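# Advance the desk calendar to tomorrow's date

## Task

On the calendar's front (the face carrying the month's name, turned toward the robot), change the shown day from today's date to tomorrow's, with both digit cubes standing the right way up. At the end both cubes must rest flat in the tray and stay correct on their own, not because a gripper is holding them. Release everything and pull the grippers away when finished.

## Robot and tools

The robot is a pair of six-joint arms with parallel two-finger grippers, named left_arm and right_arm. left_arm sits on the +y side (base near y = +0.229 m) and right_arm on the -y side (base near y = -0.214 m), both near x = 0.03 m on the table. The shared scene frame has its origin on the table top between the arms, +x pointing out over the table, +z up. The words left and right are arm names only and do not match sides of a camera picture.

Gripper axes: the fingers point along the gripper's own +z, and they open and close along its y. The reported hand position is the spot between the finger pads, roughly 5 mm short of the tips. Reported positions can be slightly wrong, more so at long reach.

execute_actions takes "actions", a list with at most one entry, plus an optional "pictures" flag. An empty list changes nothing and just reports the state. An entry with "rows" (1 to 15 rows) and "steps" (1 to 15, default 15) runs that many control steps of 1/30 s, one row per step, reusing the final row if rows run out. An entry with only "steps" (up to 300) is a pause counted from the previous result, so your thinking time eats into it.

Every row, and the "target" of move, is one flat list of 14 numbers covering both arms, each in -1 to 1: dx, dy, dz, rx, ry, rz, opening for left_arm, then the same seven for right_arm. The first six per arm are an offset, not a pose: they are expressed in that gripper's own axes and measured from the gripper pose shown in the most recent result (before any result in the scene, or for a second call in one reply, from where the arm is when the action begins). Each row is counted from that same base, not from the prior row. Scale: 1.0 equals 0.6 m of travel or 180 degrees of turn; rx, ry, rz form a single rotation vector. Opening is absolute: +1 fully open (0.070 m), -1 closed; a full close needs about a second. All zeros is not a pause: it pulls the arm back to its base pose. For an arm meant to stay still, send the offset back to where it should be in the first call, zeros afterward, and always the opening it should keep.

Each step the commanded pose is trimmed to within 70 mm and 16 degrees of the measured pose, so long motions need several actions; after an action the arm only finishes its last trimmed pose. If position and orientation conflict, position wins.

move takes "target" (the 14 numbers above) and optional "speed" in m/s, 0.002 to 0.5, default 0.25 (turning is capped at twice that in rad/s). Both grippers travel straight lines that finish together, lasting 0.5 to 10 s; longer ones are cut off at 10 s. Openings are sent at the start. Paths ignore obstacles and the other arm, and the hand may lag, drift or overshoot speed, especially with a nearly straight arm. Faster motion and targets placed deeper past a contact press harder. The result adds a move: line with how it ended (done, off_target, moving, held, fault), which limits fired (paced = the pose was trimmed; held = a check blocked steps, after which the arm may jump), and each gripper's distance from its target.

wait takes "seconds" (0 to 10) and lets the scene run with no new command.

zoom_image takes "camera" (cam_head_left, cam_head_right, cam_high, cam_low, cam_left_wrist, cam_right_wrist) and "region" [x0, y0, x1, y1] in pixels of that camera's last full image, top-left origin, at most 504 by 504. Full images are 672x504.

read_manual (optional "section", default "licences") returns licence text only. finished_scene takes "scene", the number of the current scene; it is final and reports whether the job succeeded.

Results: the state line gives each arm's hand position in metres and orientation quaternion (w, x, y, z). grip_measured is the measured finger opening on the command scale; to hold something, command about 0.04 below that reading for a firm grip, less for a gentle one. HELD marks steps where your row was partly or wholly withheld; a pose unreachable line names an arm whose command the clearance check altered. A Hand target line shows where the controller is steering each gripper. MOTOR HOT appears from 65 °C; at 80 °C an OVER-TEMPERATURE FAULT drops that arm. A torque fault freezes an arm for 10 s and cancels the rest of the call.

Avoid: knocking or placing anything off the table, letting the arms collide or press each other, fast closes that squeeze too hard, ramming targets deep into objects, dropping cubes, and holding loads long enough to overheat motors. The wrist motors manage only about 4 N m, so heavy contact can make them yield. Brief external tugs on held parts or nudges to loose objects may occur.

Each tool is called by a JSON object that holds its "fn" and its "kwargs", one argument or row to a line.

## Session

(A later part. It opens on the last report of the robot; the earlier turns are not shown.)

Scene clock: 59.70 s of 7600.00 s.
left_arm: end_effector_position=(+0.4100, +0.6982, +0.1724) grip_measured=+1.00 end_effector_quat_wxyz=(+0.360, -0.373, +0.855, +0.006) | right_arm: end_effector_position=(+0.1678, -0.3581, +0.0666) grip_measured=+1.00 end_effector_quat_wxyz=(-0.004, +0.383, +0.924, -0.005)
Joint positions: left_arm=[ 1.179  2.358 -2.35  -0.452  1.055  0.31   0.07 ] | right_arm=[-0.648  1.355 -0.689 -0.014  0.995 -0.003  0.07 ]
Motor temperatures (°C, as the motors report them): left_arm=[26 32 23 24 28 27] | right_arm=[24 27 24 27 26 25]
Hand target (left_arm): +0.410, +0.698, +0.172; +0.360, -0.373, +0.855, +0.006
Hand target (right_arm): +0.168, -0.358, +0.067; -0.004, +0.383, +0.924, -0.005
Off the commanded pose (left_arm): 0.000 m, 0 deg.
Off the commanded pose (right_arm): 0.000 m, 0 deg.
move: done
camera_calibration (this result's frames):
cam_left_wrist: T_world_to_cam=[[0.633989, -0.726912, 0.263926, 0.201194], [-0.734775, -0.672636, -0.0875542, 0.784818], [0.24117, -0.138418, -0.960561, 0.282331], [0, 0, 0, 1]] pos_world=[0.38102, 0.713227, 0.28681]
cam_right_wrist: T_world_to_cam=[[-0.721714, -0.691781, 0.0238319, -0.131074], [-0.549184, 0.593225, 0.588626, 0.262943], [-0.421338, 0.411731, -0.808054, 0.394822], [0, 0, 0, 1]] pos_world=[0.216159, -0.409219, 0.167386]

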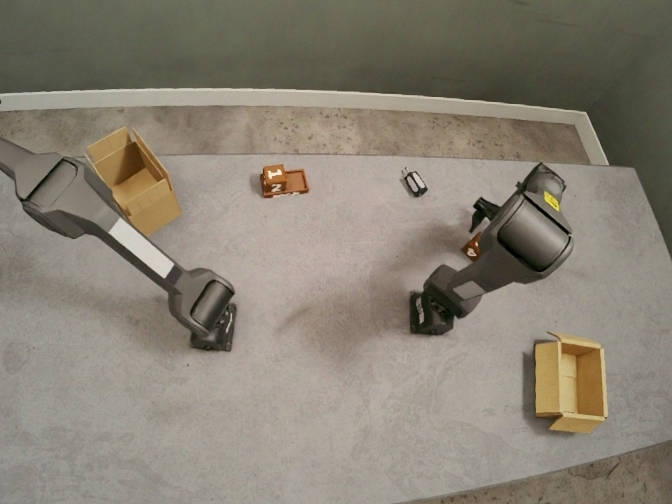

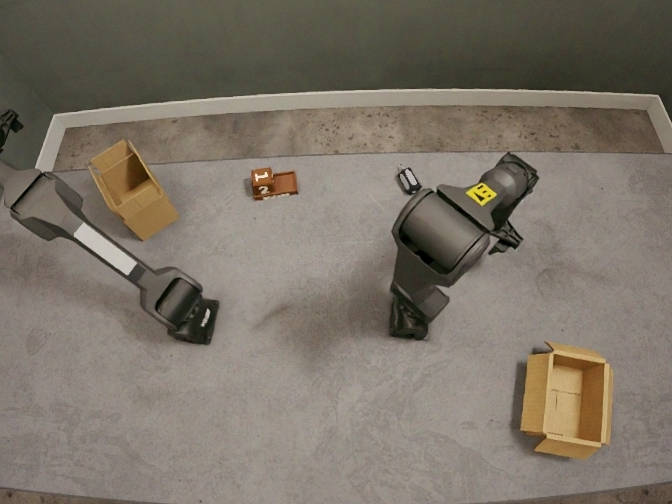

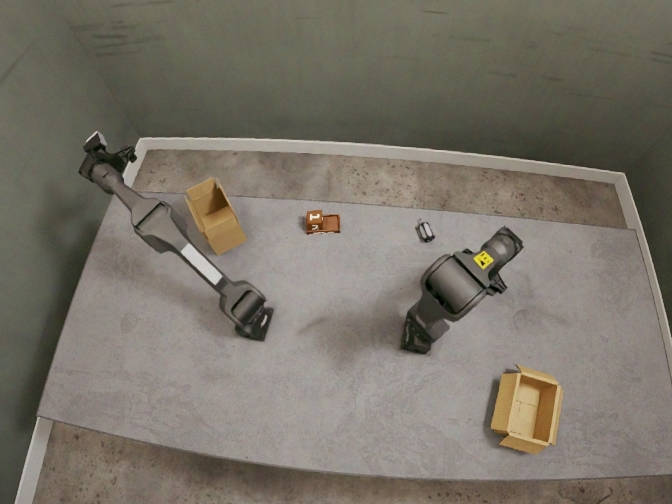

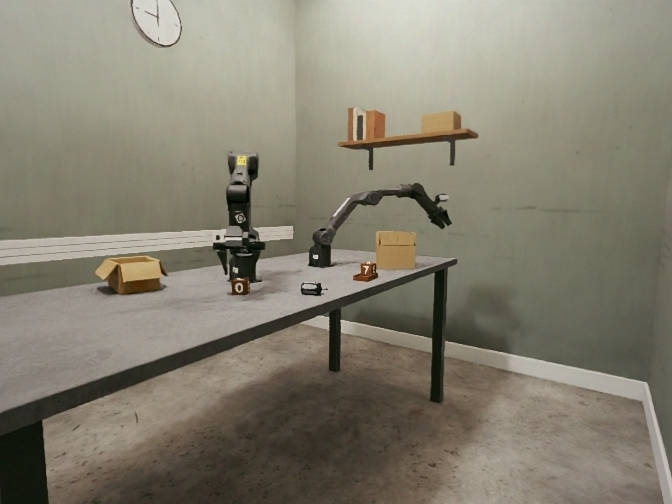

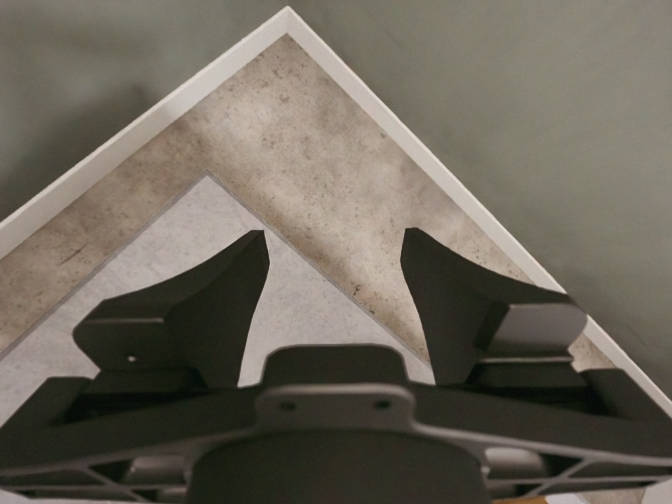

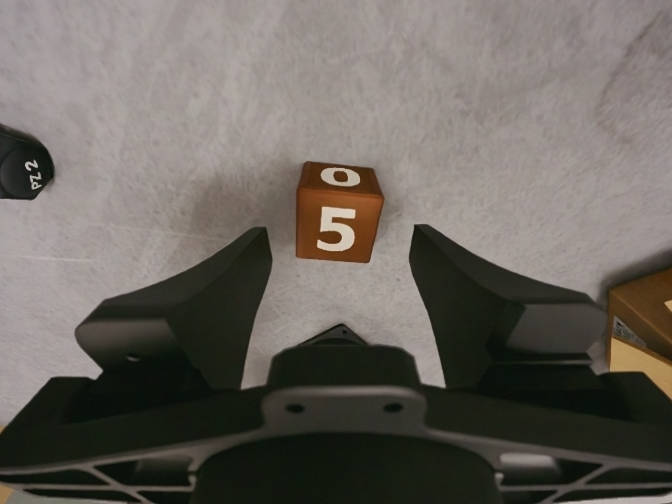

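{"fn": "move", "kwargs": {
  "target": [0,0,0,0,0,0,1,0,0.003,0.077,0,0.128,0.017,1],
  "speed": 0.15
}}

{"fn": "move", "kwargs": {
  "target": [0,0,0,0,0,0,1,0,0,0,0,0,0,0.22]
}}

{"fn": "move", "kwargs": {
  "target": [0,0,0,0,0,0,1,0.026,0,-0.062,0,-0.128,0,0.22],
  "speed": 0.15
}}

{"fn": "move", "kwargs": {
  "target": [0,0,0,0,0,0,1,-0.32,0,0.02,0,-0.372,0,0.22]
}}

Scene clock: 65.13 s of 7600.00 s.
left_arm: end_effector_position=(+0.4100, +0.6982, +0.1724) grip_measured=+1.00 end_effector_quat_wxyz=(+0.360, -0.373, +0.855, +0.006) | right_arm: end_effector_position=(+0.1681, -0.3564, +0.0180) grip_measured=+1.00 end_effector_quat_wxyz=(-0.190, +0.400, +0.894, +0.070)
Joint positions: left_arm=[ 1.179  2.358 -2.35  -0.452  1.055  0.31   0.07 ] | right_arm=[-0.645  1.788 -0.878 -0.008  1.155  0.053  0.07 ]
Motor temperatures (°C, as the motors report them): left_arm=[26 33 23 24 28 27] | right_arm=[24 27 24 27 26 25]
Hand target (left_arm): +0.410, +0.698, +0.172; +0.360, -0.373, +0.855, +0.006
Hand target (right_arm): +0.168, -0.356, +0.018; -0.189, +0.401, +0.894, +0.070
Off the commanded pose (left_arm): 0.000 m, 0 deg.
Off the commanded pose (right_arm): 0.003 m, 0 deg.
After step 90, 0.80 s passed at rest.
move: done
camera_calibration (this result's frames):
cam_left_wrist: T_world_to_cam=[[0.633989, -0.726912, 0.263926, 0.201194], [-0.734775, -0.672636, -0.0875545, 0.784818], [0.24117, -0.138417, -0.960561, 0.282331], [0, 0, 0, 1]] pos_world=[0.38102, 0.713227, 0.28681]
cam_right_wrist: T_world_to_cam=[[-0.750693, -0.659047, 0.0460111, -0.11234], [-0.308586, 0.411374, 0.85764, 0.180632], [-0.584153, 0.629626, -0.512188, 0.454682], [0, 0, 0, 1]] pos_world=[0.237011, -0.434624, 0.0831341]

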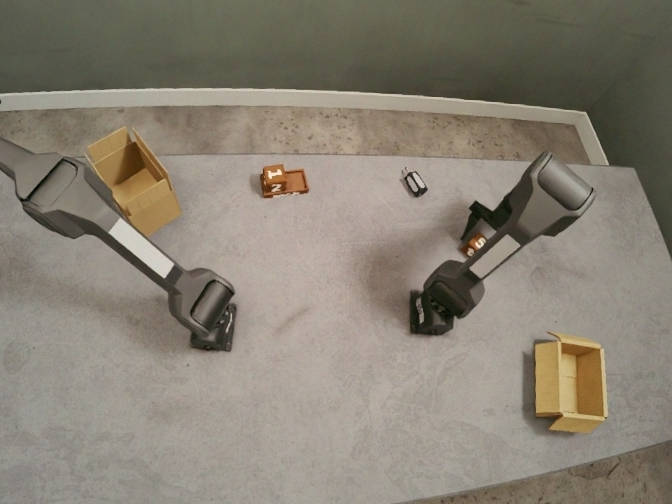

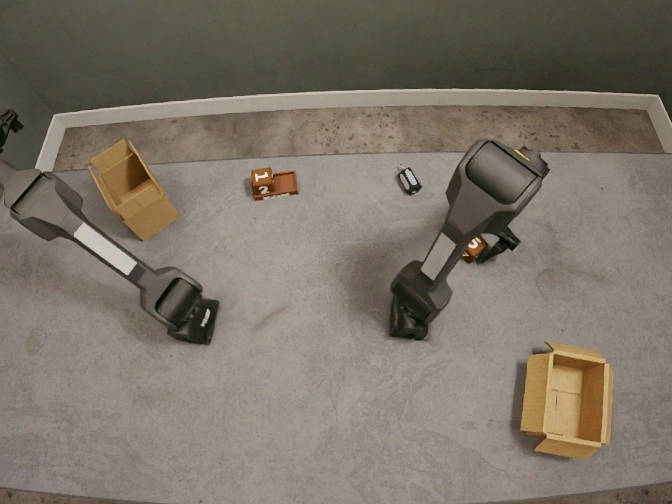

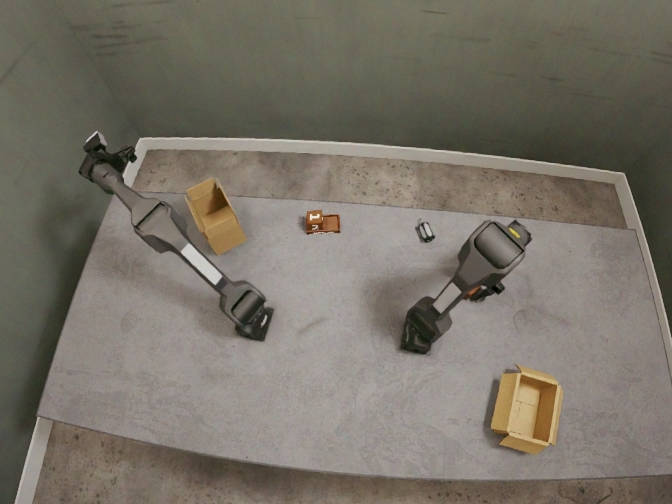

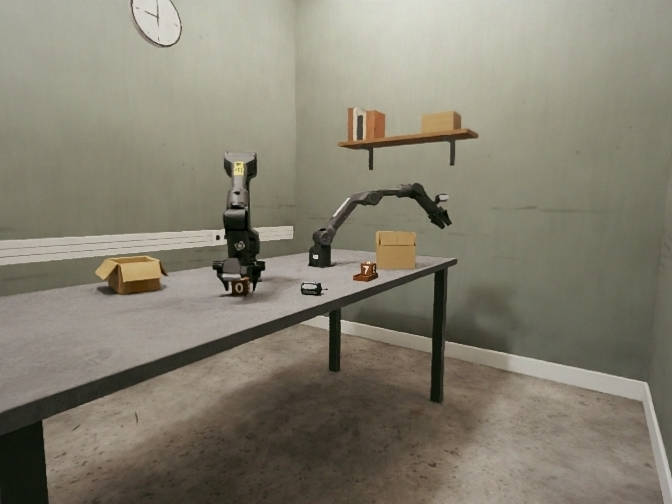

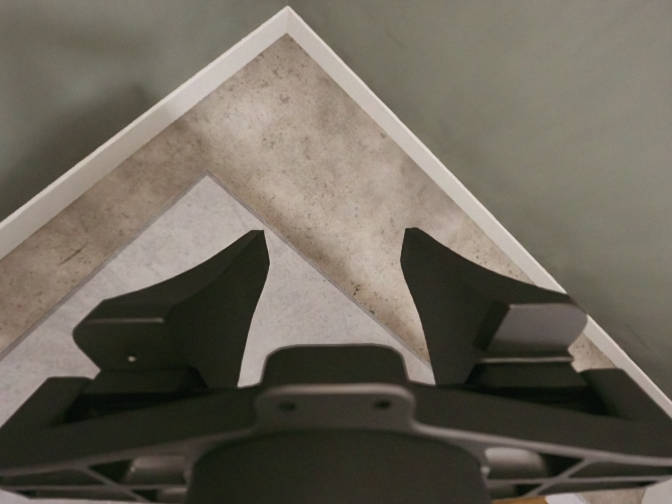

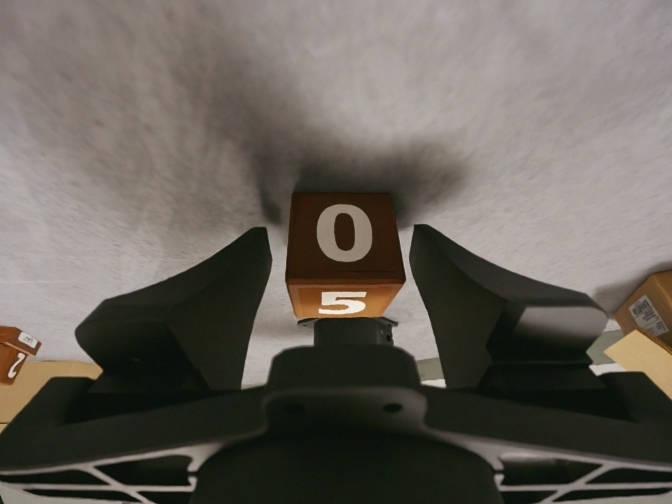

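Scene clock: 65.73 s of 7600.00 s.
left_arm: end_effector_position=(+0.4100, +0.6982, +0.1724) grip_measured=+1.00 end_effector_quat_wxyz=(+0.360, -0.373, +0.855, +0.006) | right_arm: end_effector_position=(+0.1681, -0.3564, +0.0179) grip_measured=+0.31 end_effector_quat_wxyz=(-0.190, +0.400, +0.894, +0.070)
Joint positions: left_arm=[ 1.179  2.358 -2.35  -0.452  1.055  0.31   0.07 ] | right_arm=[-0.645  1.788 -0.878 -0.008  1.155  0.053  0.046]
Motor temperatures (°C, as the motors report them): left_arm=[26 33 23 24 28 27] | right_arm=[24 27 24 27 26 25]
Hand target (left_arm): +0.410, +0.698, +0.172; +0.360, -0.373, +0.855, +0.006
Hand target (right_arm): +0.168, -0.356, +0.018; -0.190, +0.400, +0.894, +0.070
Off the commanded pose (left_arm): 0.000 m, 0 deg.
Off the commanded pose (right_arm): 0.000 m, 0 deg.
move: done
camera_calibration (this result's frames):
cam_left_wrist: T_world_to_cam=[[0.633989, -0.726912, 0.263926, 0.201194], [-0.734776, -0.672636, -0.0875543, 0.784818], [0.24117, -0.138418, -0.960561, 0.282331], [0, 0, 0, 1]] pos_world=[0.38102, 0.713227, 0.28681]
cam_right_wrist: T_world_to_cam=[[-0.750744, -0.658989, 0.0460049, -0.112319], [-0.308468, 0.411296, 0.85772, 0.180601], [-0.584149, 0.629737, -0.512055, 0.454689], [0, 0, 0, 1]] pos_world=[0.236993, -0.434632, 0.0830879]

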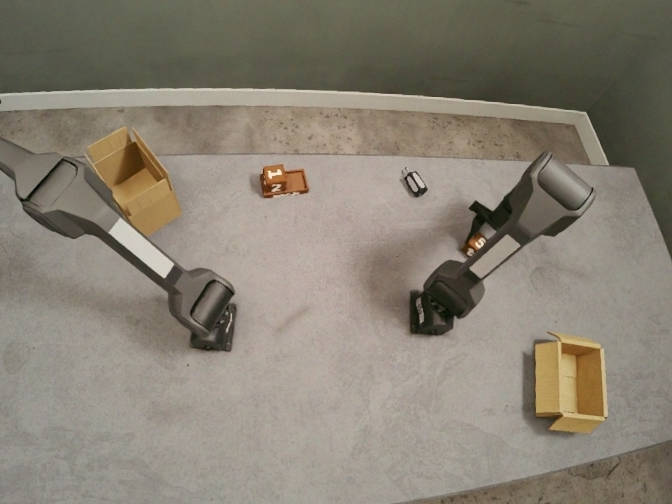

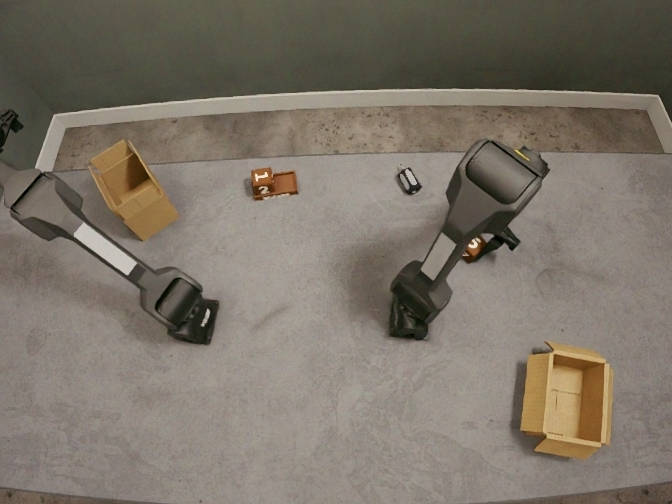

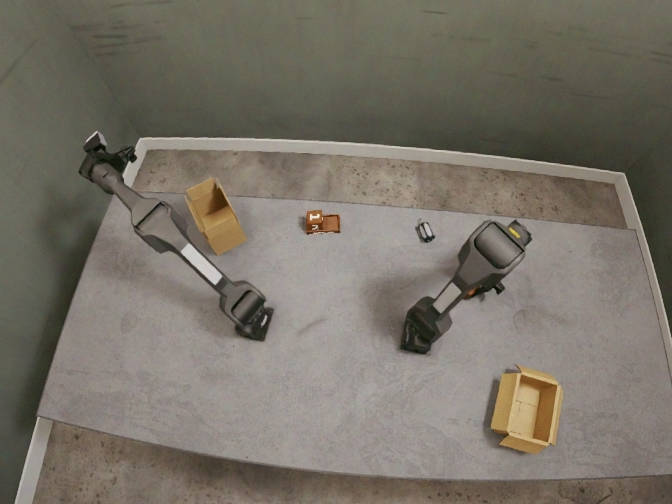

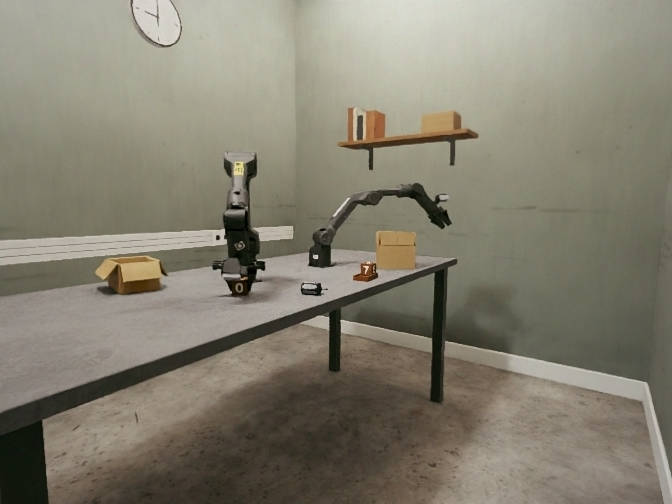

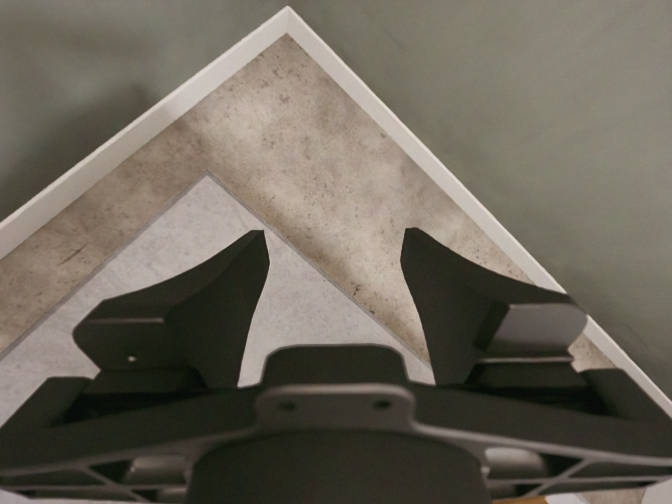

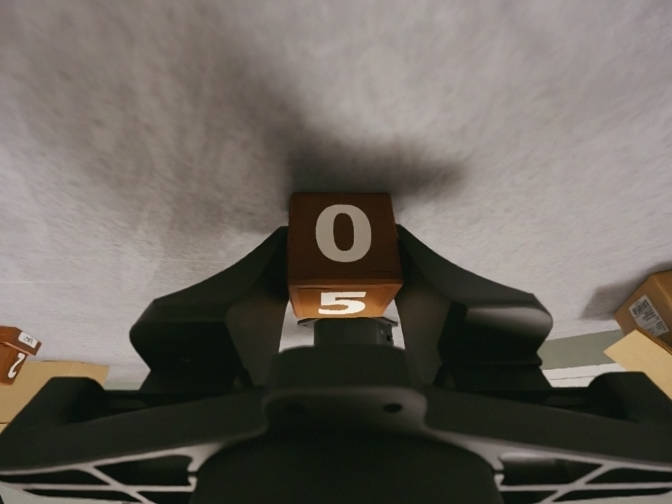

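Scene clock: 67.37 s of 7600.00 s.
left_arm: end_effector_position=(+0.4100, +0.6982, +0.1724) grip_measured=+1.00 end_effector_quat_wxyz=(+0.360, -0.373, +0.855, +0.006) | right_arm: end_effector_position=(+0.1696, -0.3565, +0.0605) grip_measured=+0.31 end_effector_quat_wxyz=(-0.006, +0.407, +0.913, -0.009)
Joint positions: left_arm=[ 1.179  2.358 -2.35  -0.452  1.055  0.31   0.07 ] | right_arm=[-0.624  1.368 -0.674 -0.026  0.967  0.079  0.046]
Motor temperatures (°C, as the motors report them): left_arm=[26 33 23 24 28 27] | right_arm=[24 27 24 27 26 25]
Hand target (left_arm): +0.410, +0.698, +0.172; +0.360, -0.373, +0.855, +0.006
Hand target (right_arm): +0.170, -0.357, +0.060; -0.006, +0.407, +0.913, -0.009
Off the commanded pose (left_arm): 0.000 m, 0 deg.
Off the commanded pose (right_arm): 0.002 m, 0 deg.
move: done
camera_calibration (this result's frames):
cam_left_wrist: T_world_to_cam=[[0.633989, -0.726912, 0.263925, 0.201194], [-0.734775, -0.672636, -0.0875545, 0.784818], [0.24117, -0.138417, -0.960561, 0.282331], [0, 0, 0, 1]] pos_world=[0.38102, 0.713227, 0.28681]
cam_right_wrist: T_world_to_cam=[[-0.756169, -0.653489, 0.0340548, -0.109617], [-0.513705, 0.625049, 0.587725, 0.271919], [-0.405358, 0.426926, -0.808344, 0.392776], [0, 0, 0, 1]] pos_world=[0.216012, -0.409283, 0.161417]

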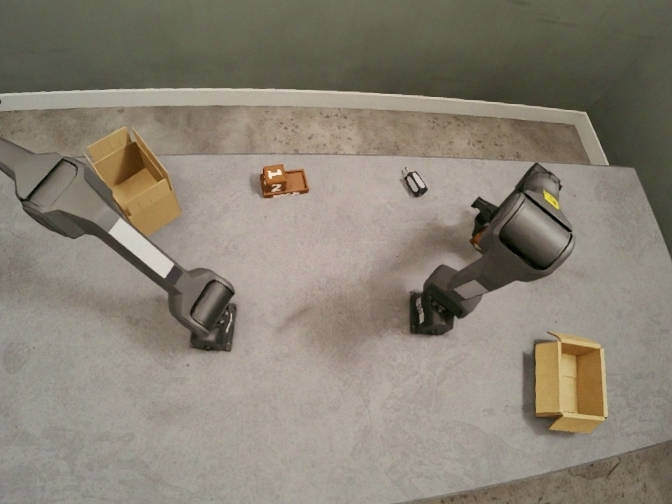

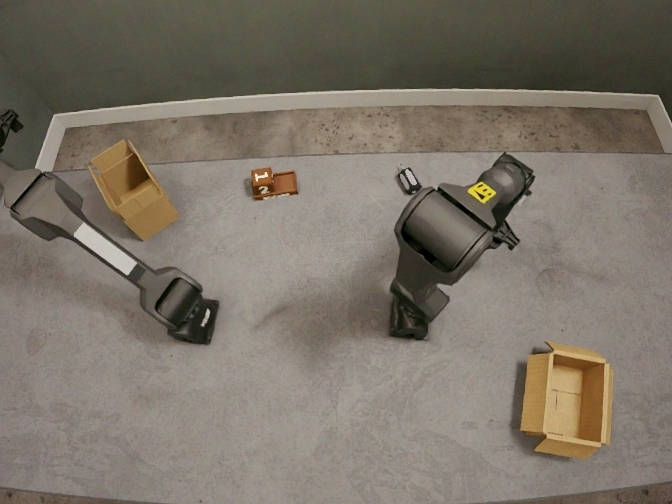

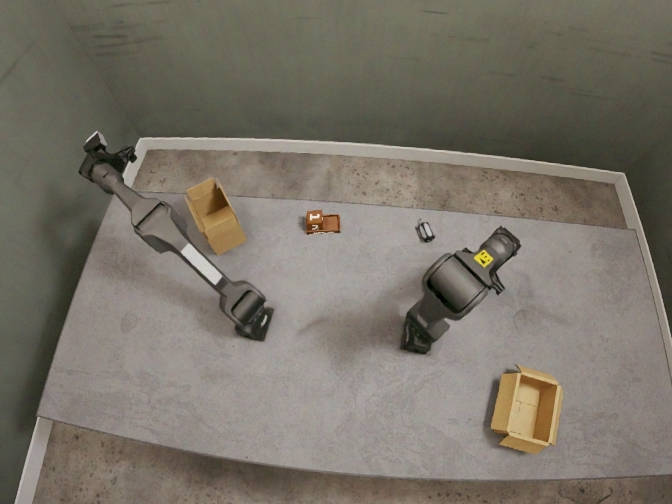

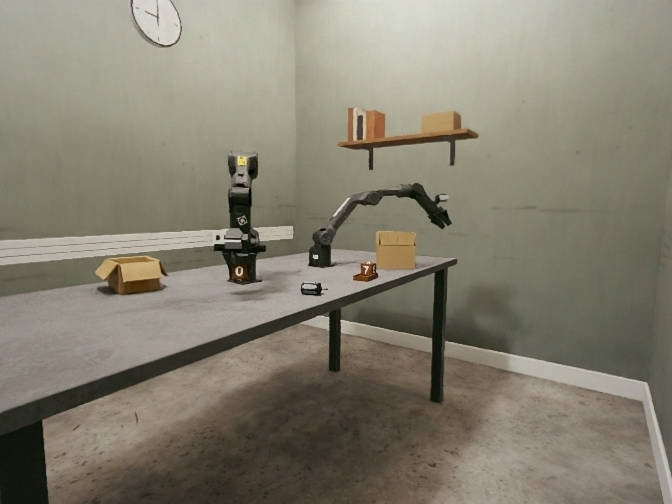

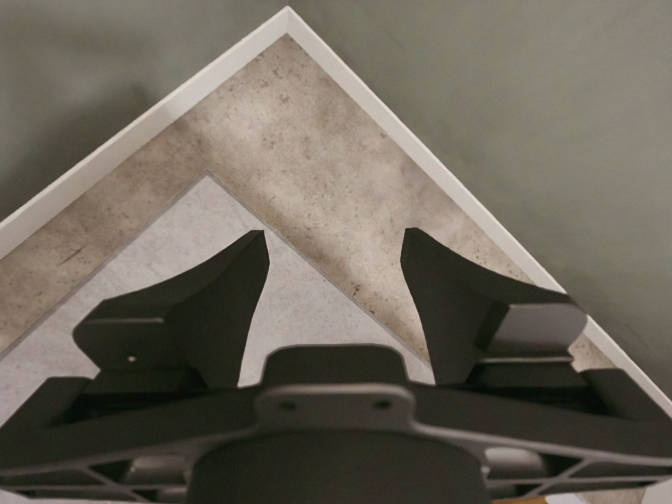

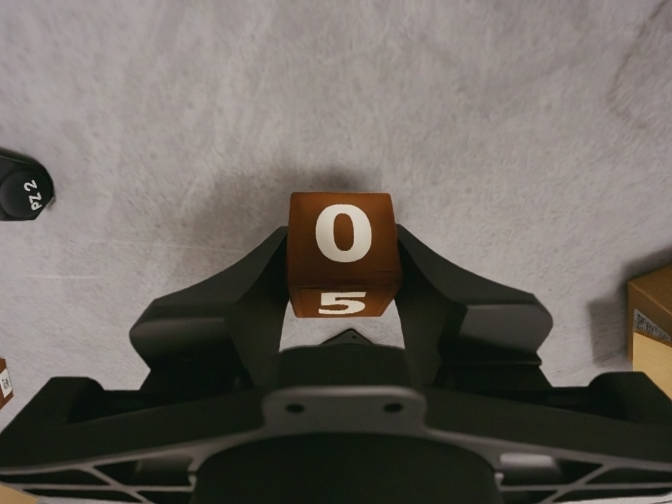

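Scene clock: 70.20 s of 7600.00 s.
left_arm: end_effector_position=(+0.4100, +0.6982, +0.1724) grip_measured=+1.00 end_effector_quat_wxyz=(+0.360, -0.373, +0.855, +0.006) | right_arm: end_effector_position=(+0.2984, -0.4963, +0.0463) grip_measured=+0.31 end_effector_quat_wxyz=(+0.502, +0.334, +0.765, -0.226)
Joint positions: left_arm=[ 1.179  2.358 -2.35  -0.452  1.055  0.31   0.07 ] | right_arm=[-0.637  1.893 -0.384  0.052 -1.016 -0.019  0.046]
Motor temperatures (°C, as the motors report them): left_arm=[26 33 23 24 28 27] | right_arm=[24 27 24 27 26 25]
Hand target (left_arm): +0.410, +0.698, +0.172; +0.360, -0.373, +0.855, +0.006
Hand target (right_arm): +0.299, -0.496, +0.047; +0.502, +0.334, +0.765, -0.226
Off the commanded pose (left_arm): 0.000 m, 0 deg.
Off the commanded pose (right_arm): 0.004 m, 1 deg.
move: off_target (right_arm)
camera_calibration (this result's frames):
cam_left_wrist: T_world_to_cam=[[0.633989, -0.726912, 0.263925, 0.201194], [-0.734775, -0.672636, -0.0875544, 0.784818], [0.24117, -0.138417, -0.960561, 0.282331], [0, 0, 0, 1]] pos_world=[0.38102, 0.713227, 0.28681]
cam_right_wrist: T_world_to_cam=[[-0.750913, -0.660392, -0.00351339, -0.10631], [-0.565614, 0.645871, -0.512768, 0.510653], [0.340897, -0.383057, -0.85852, -0.129193], [0, 0, 0, 1]] pos_world=[0.253045, -0.449511, 0.150558]

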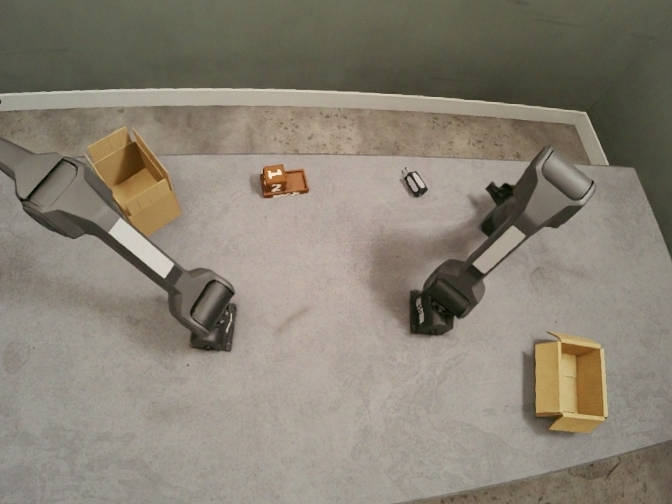

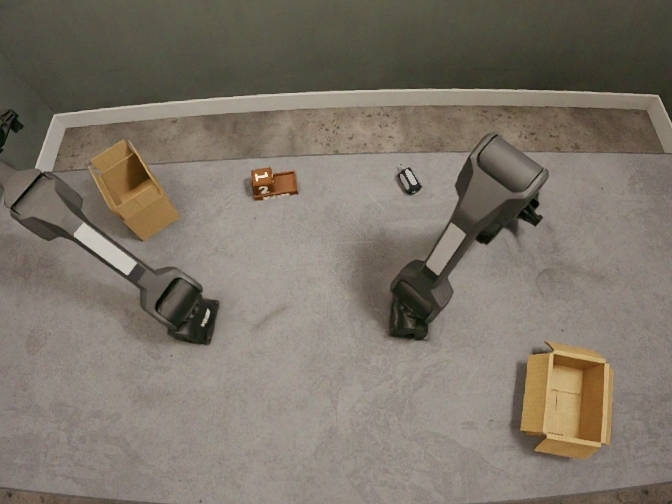

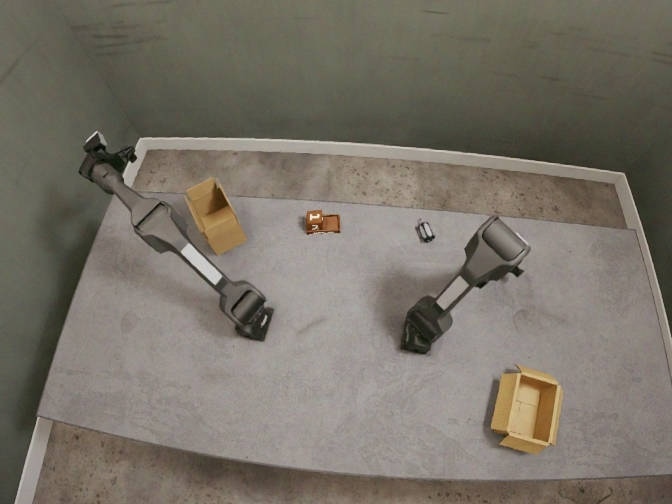

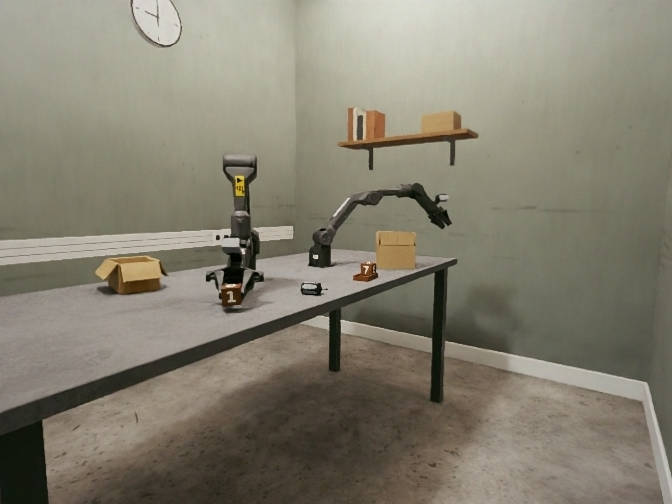

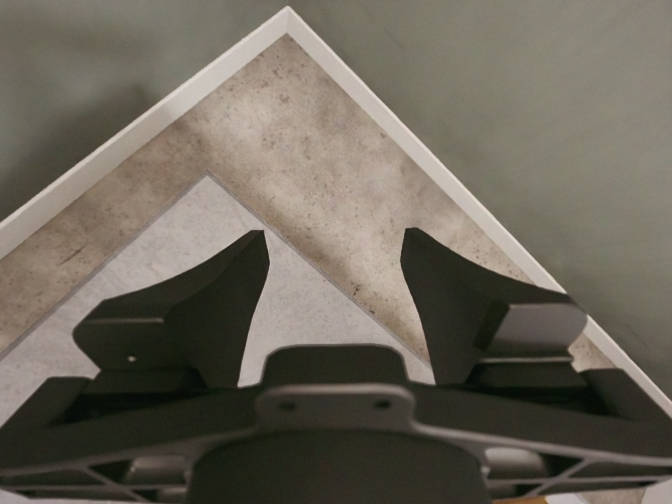

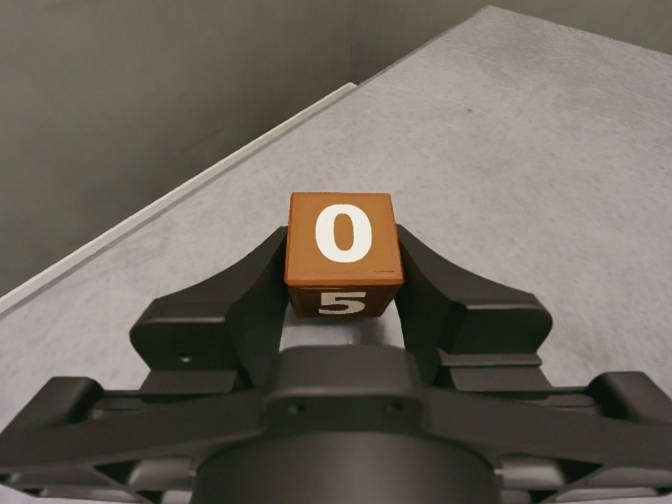

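{"fn": "move", "kwargs": {
  "target": [0,0,0,0,0,0,1,0.038,0,0.016,0,0,0,0.22],
  "speed": 0.025
}}

{"fn": "zoom_image", "kwargs": {
  "camera": "cam_low",
  "region": [180,250,290,330]
}}

Scene clock: 72.70 s of 7600.00 s.
left_arm: end_effector_position=(+0.4100, +0.6982, +0.1724) grip_measured=+1.00 end_effector_quat_wxyz=(+0.360, -0.373, +0.855, +0.006) | right_arm: end_effector_position=(+0.2991, -0.4972, +0.0258) grip_measured=+0.29 end_effector_quat_wxyz=(+0.508, +0.332, +0.761, -0.228)
Joint positions: left_arm=[ 1.179  2.358 -2.35  -0.452  1.055  0.31   0.07 ] | right_arm=[-0.639  2.022 -0.383  0.044 -1.162 -0.01   0.045]
Motor temperatures (°C, as the motors report them): left_arm=[26 33 23 24 28 27] | right_arm=[24 27 24 27 26 25]
Hand target (left_arm): +0.410, +0.698, +0.172; +0.360, -0.373, +0.855, +0.006
Hand target (right_arm): +0.298, -0.496, +0.021; +0.502, +0.334, +0.765, -0.226
Off the commanded pose (left_arm): 0.000 m, 0 deg.
Off the commanded pose (right_arm): 0.004 m, 1 deg.
move: off_target (right_arm)
camera_calibration (this result's frames):
cam_left_wrist: T_world_to_cam=[[0.633989, -0.726912, 0.263925, 0.201194], [-0.734775, -0.672636, -0.0875544, 0.784818], [0.24117, -0.138417, -0.960561, 0.282331], [0, 0, 0, 1]] pos_world=[0.38102, 0.713227, 0.28681]
cam_right_wrist: T_world_to_cam=[[-0.750236, -0.661149, -0.00528756, -0.107017], [-0.559858, 0.639509, -0.526865, 0.496623], [0.351718, -0.392313, -0.849932, -0.155468], [0, 0, 0, 1]] pos_world=[0.252431, -0.449341, 0.12895]

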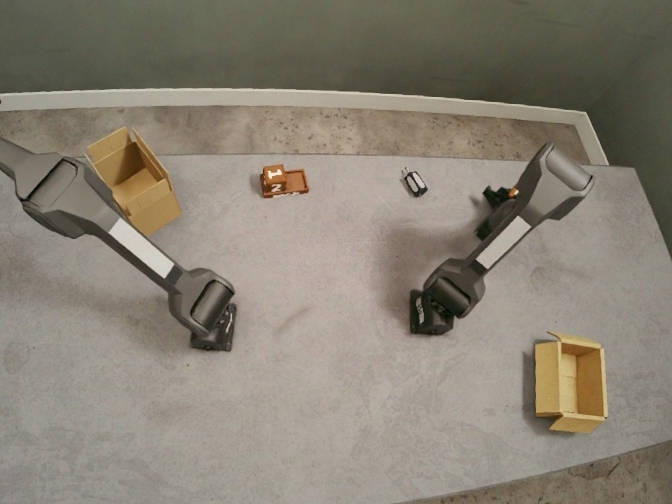

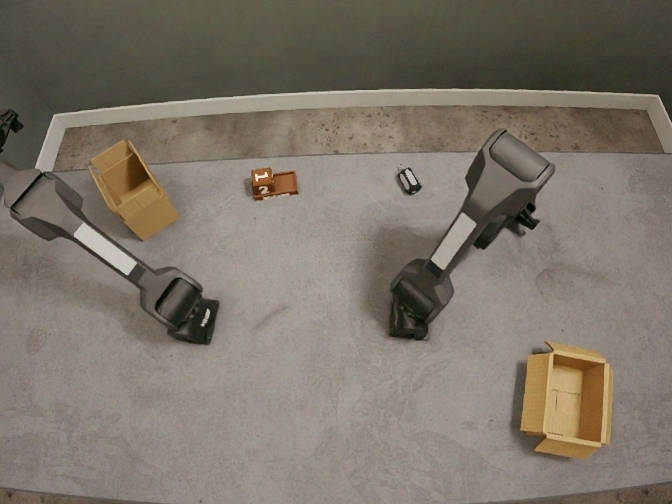

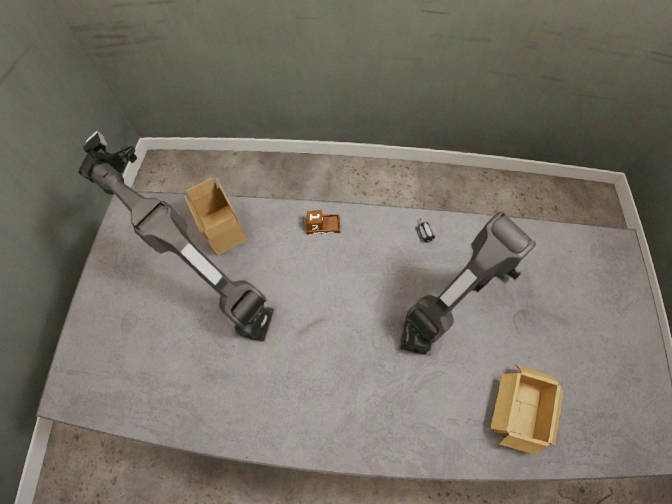

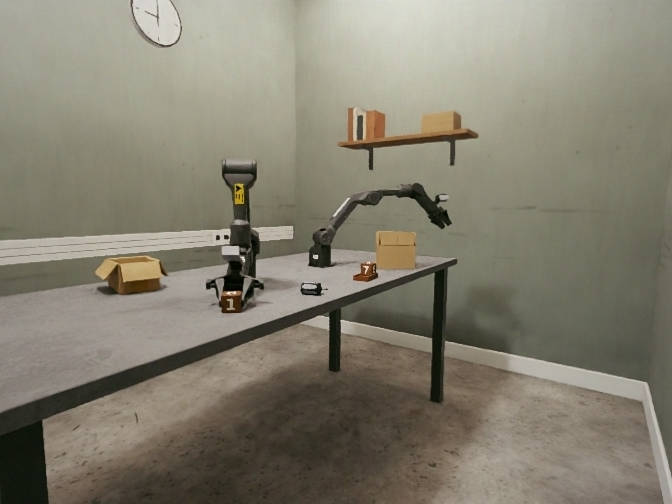

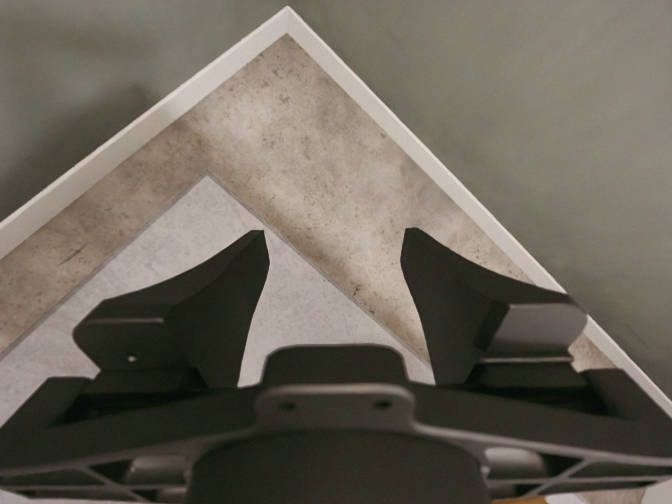

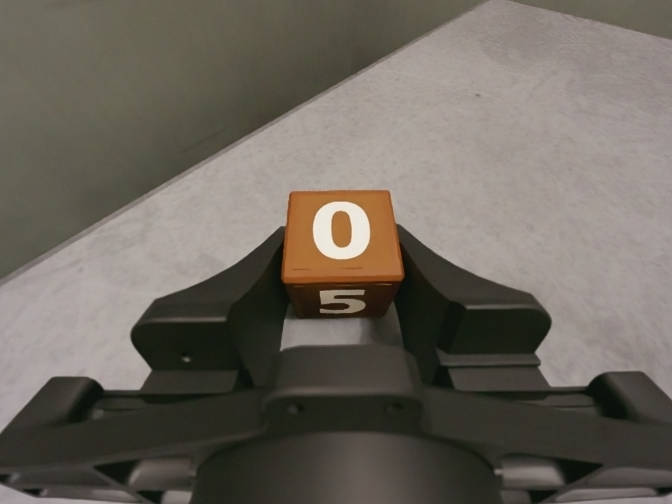

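Region (180, 250, 290, 330) of cam_low's 672x504 image, scaled by 4.582, with more detail than that image has; it fills the top 367 rows of this view, and the rest is white.

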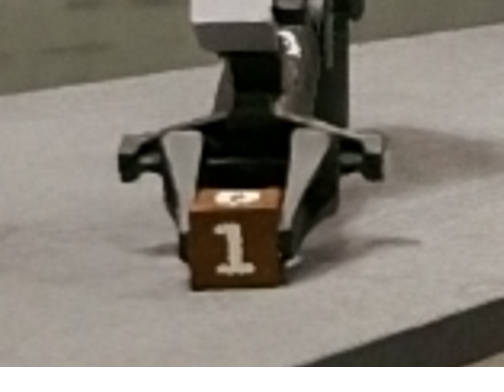

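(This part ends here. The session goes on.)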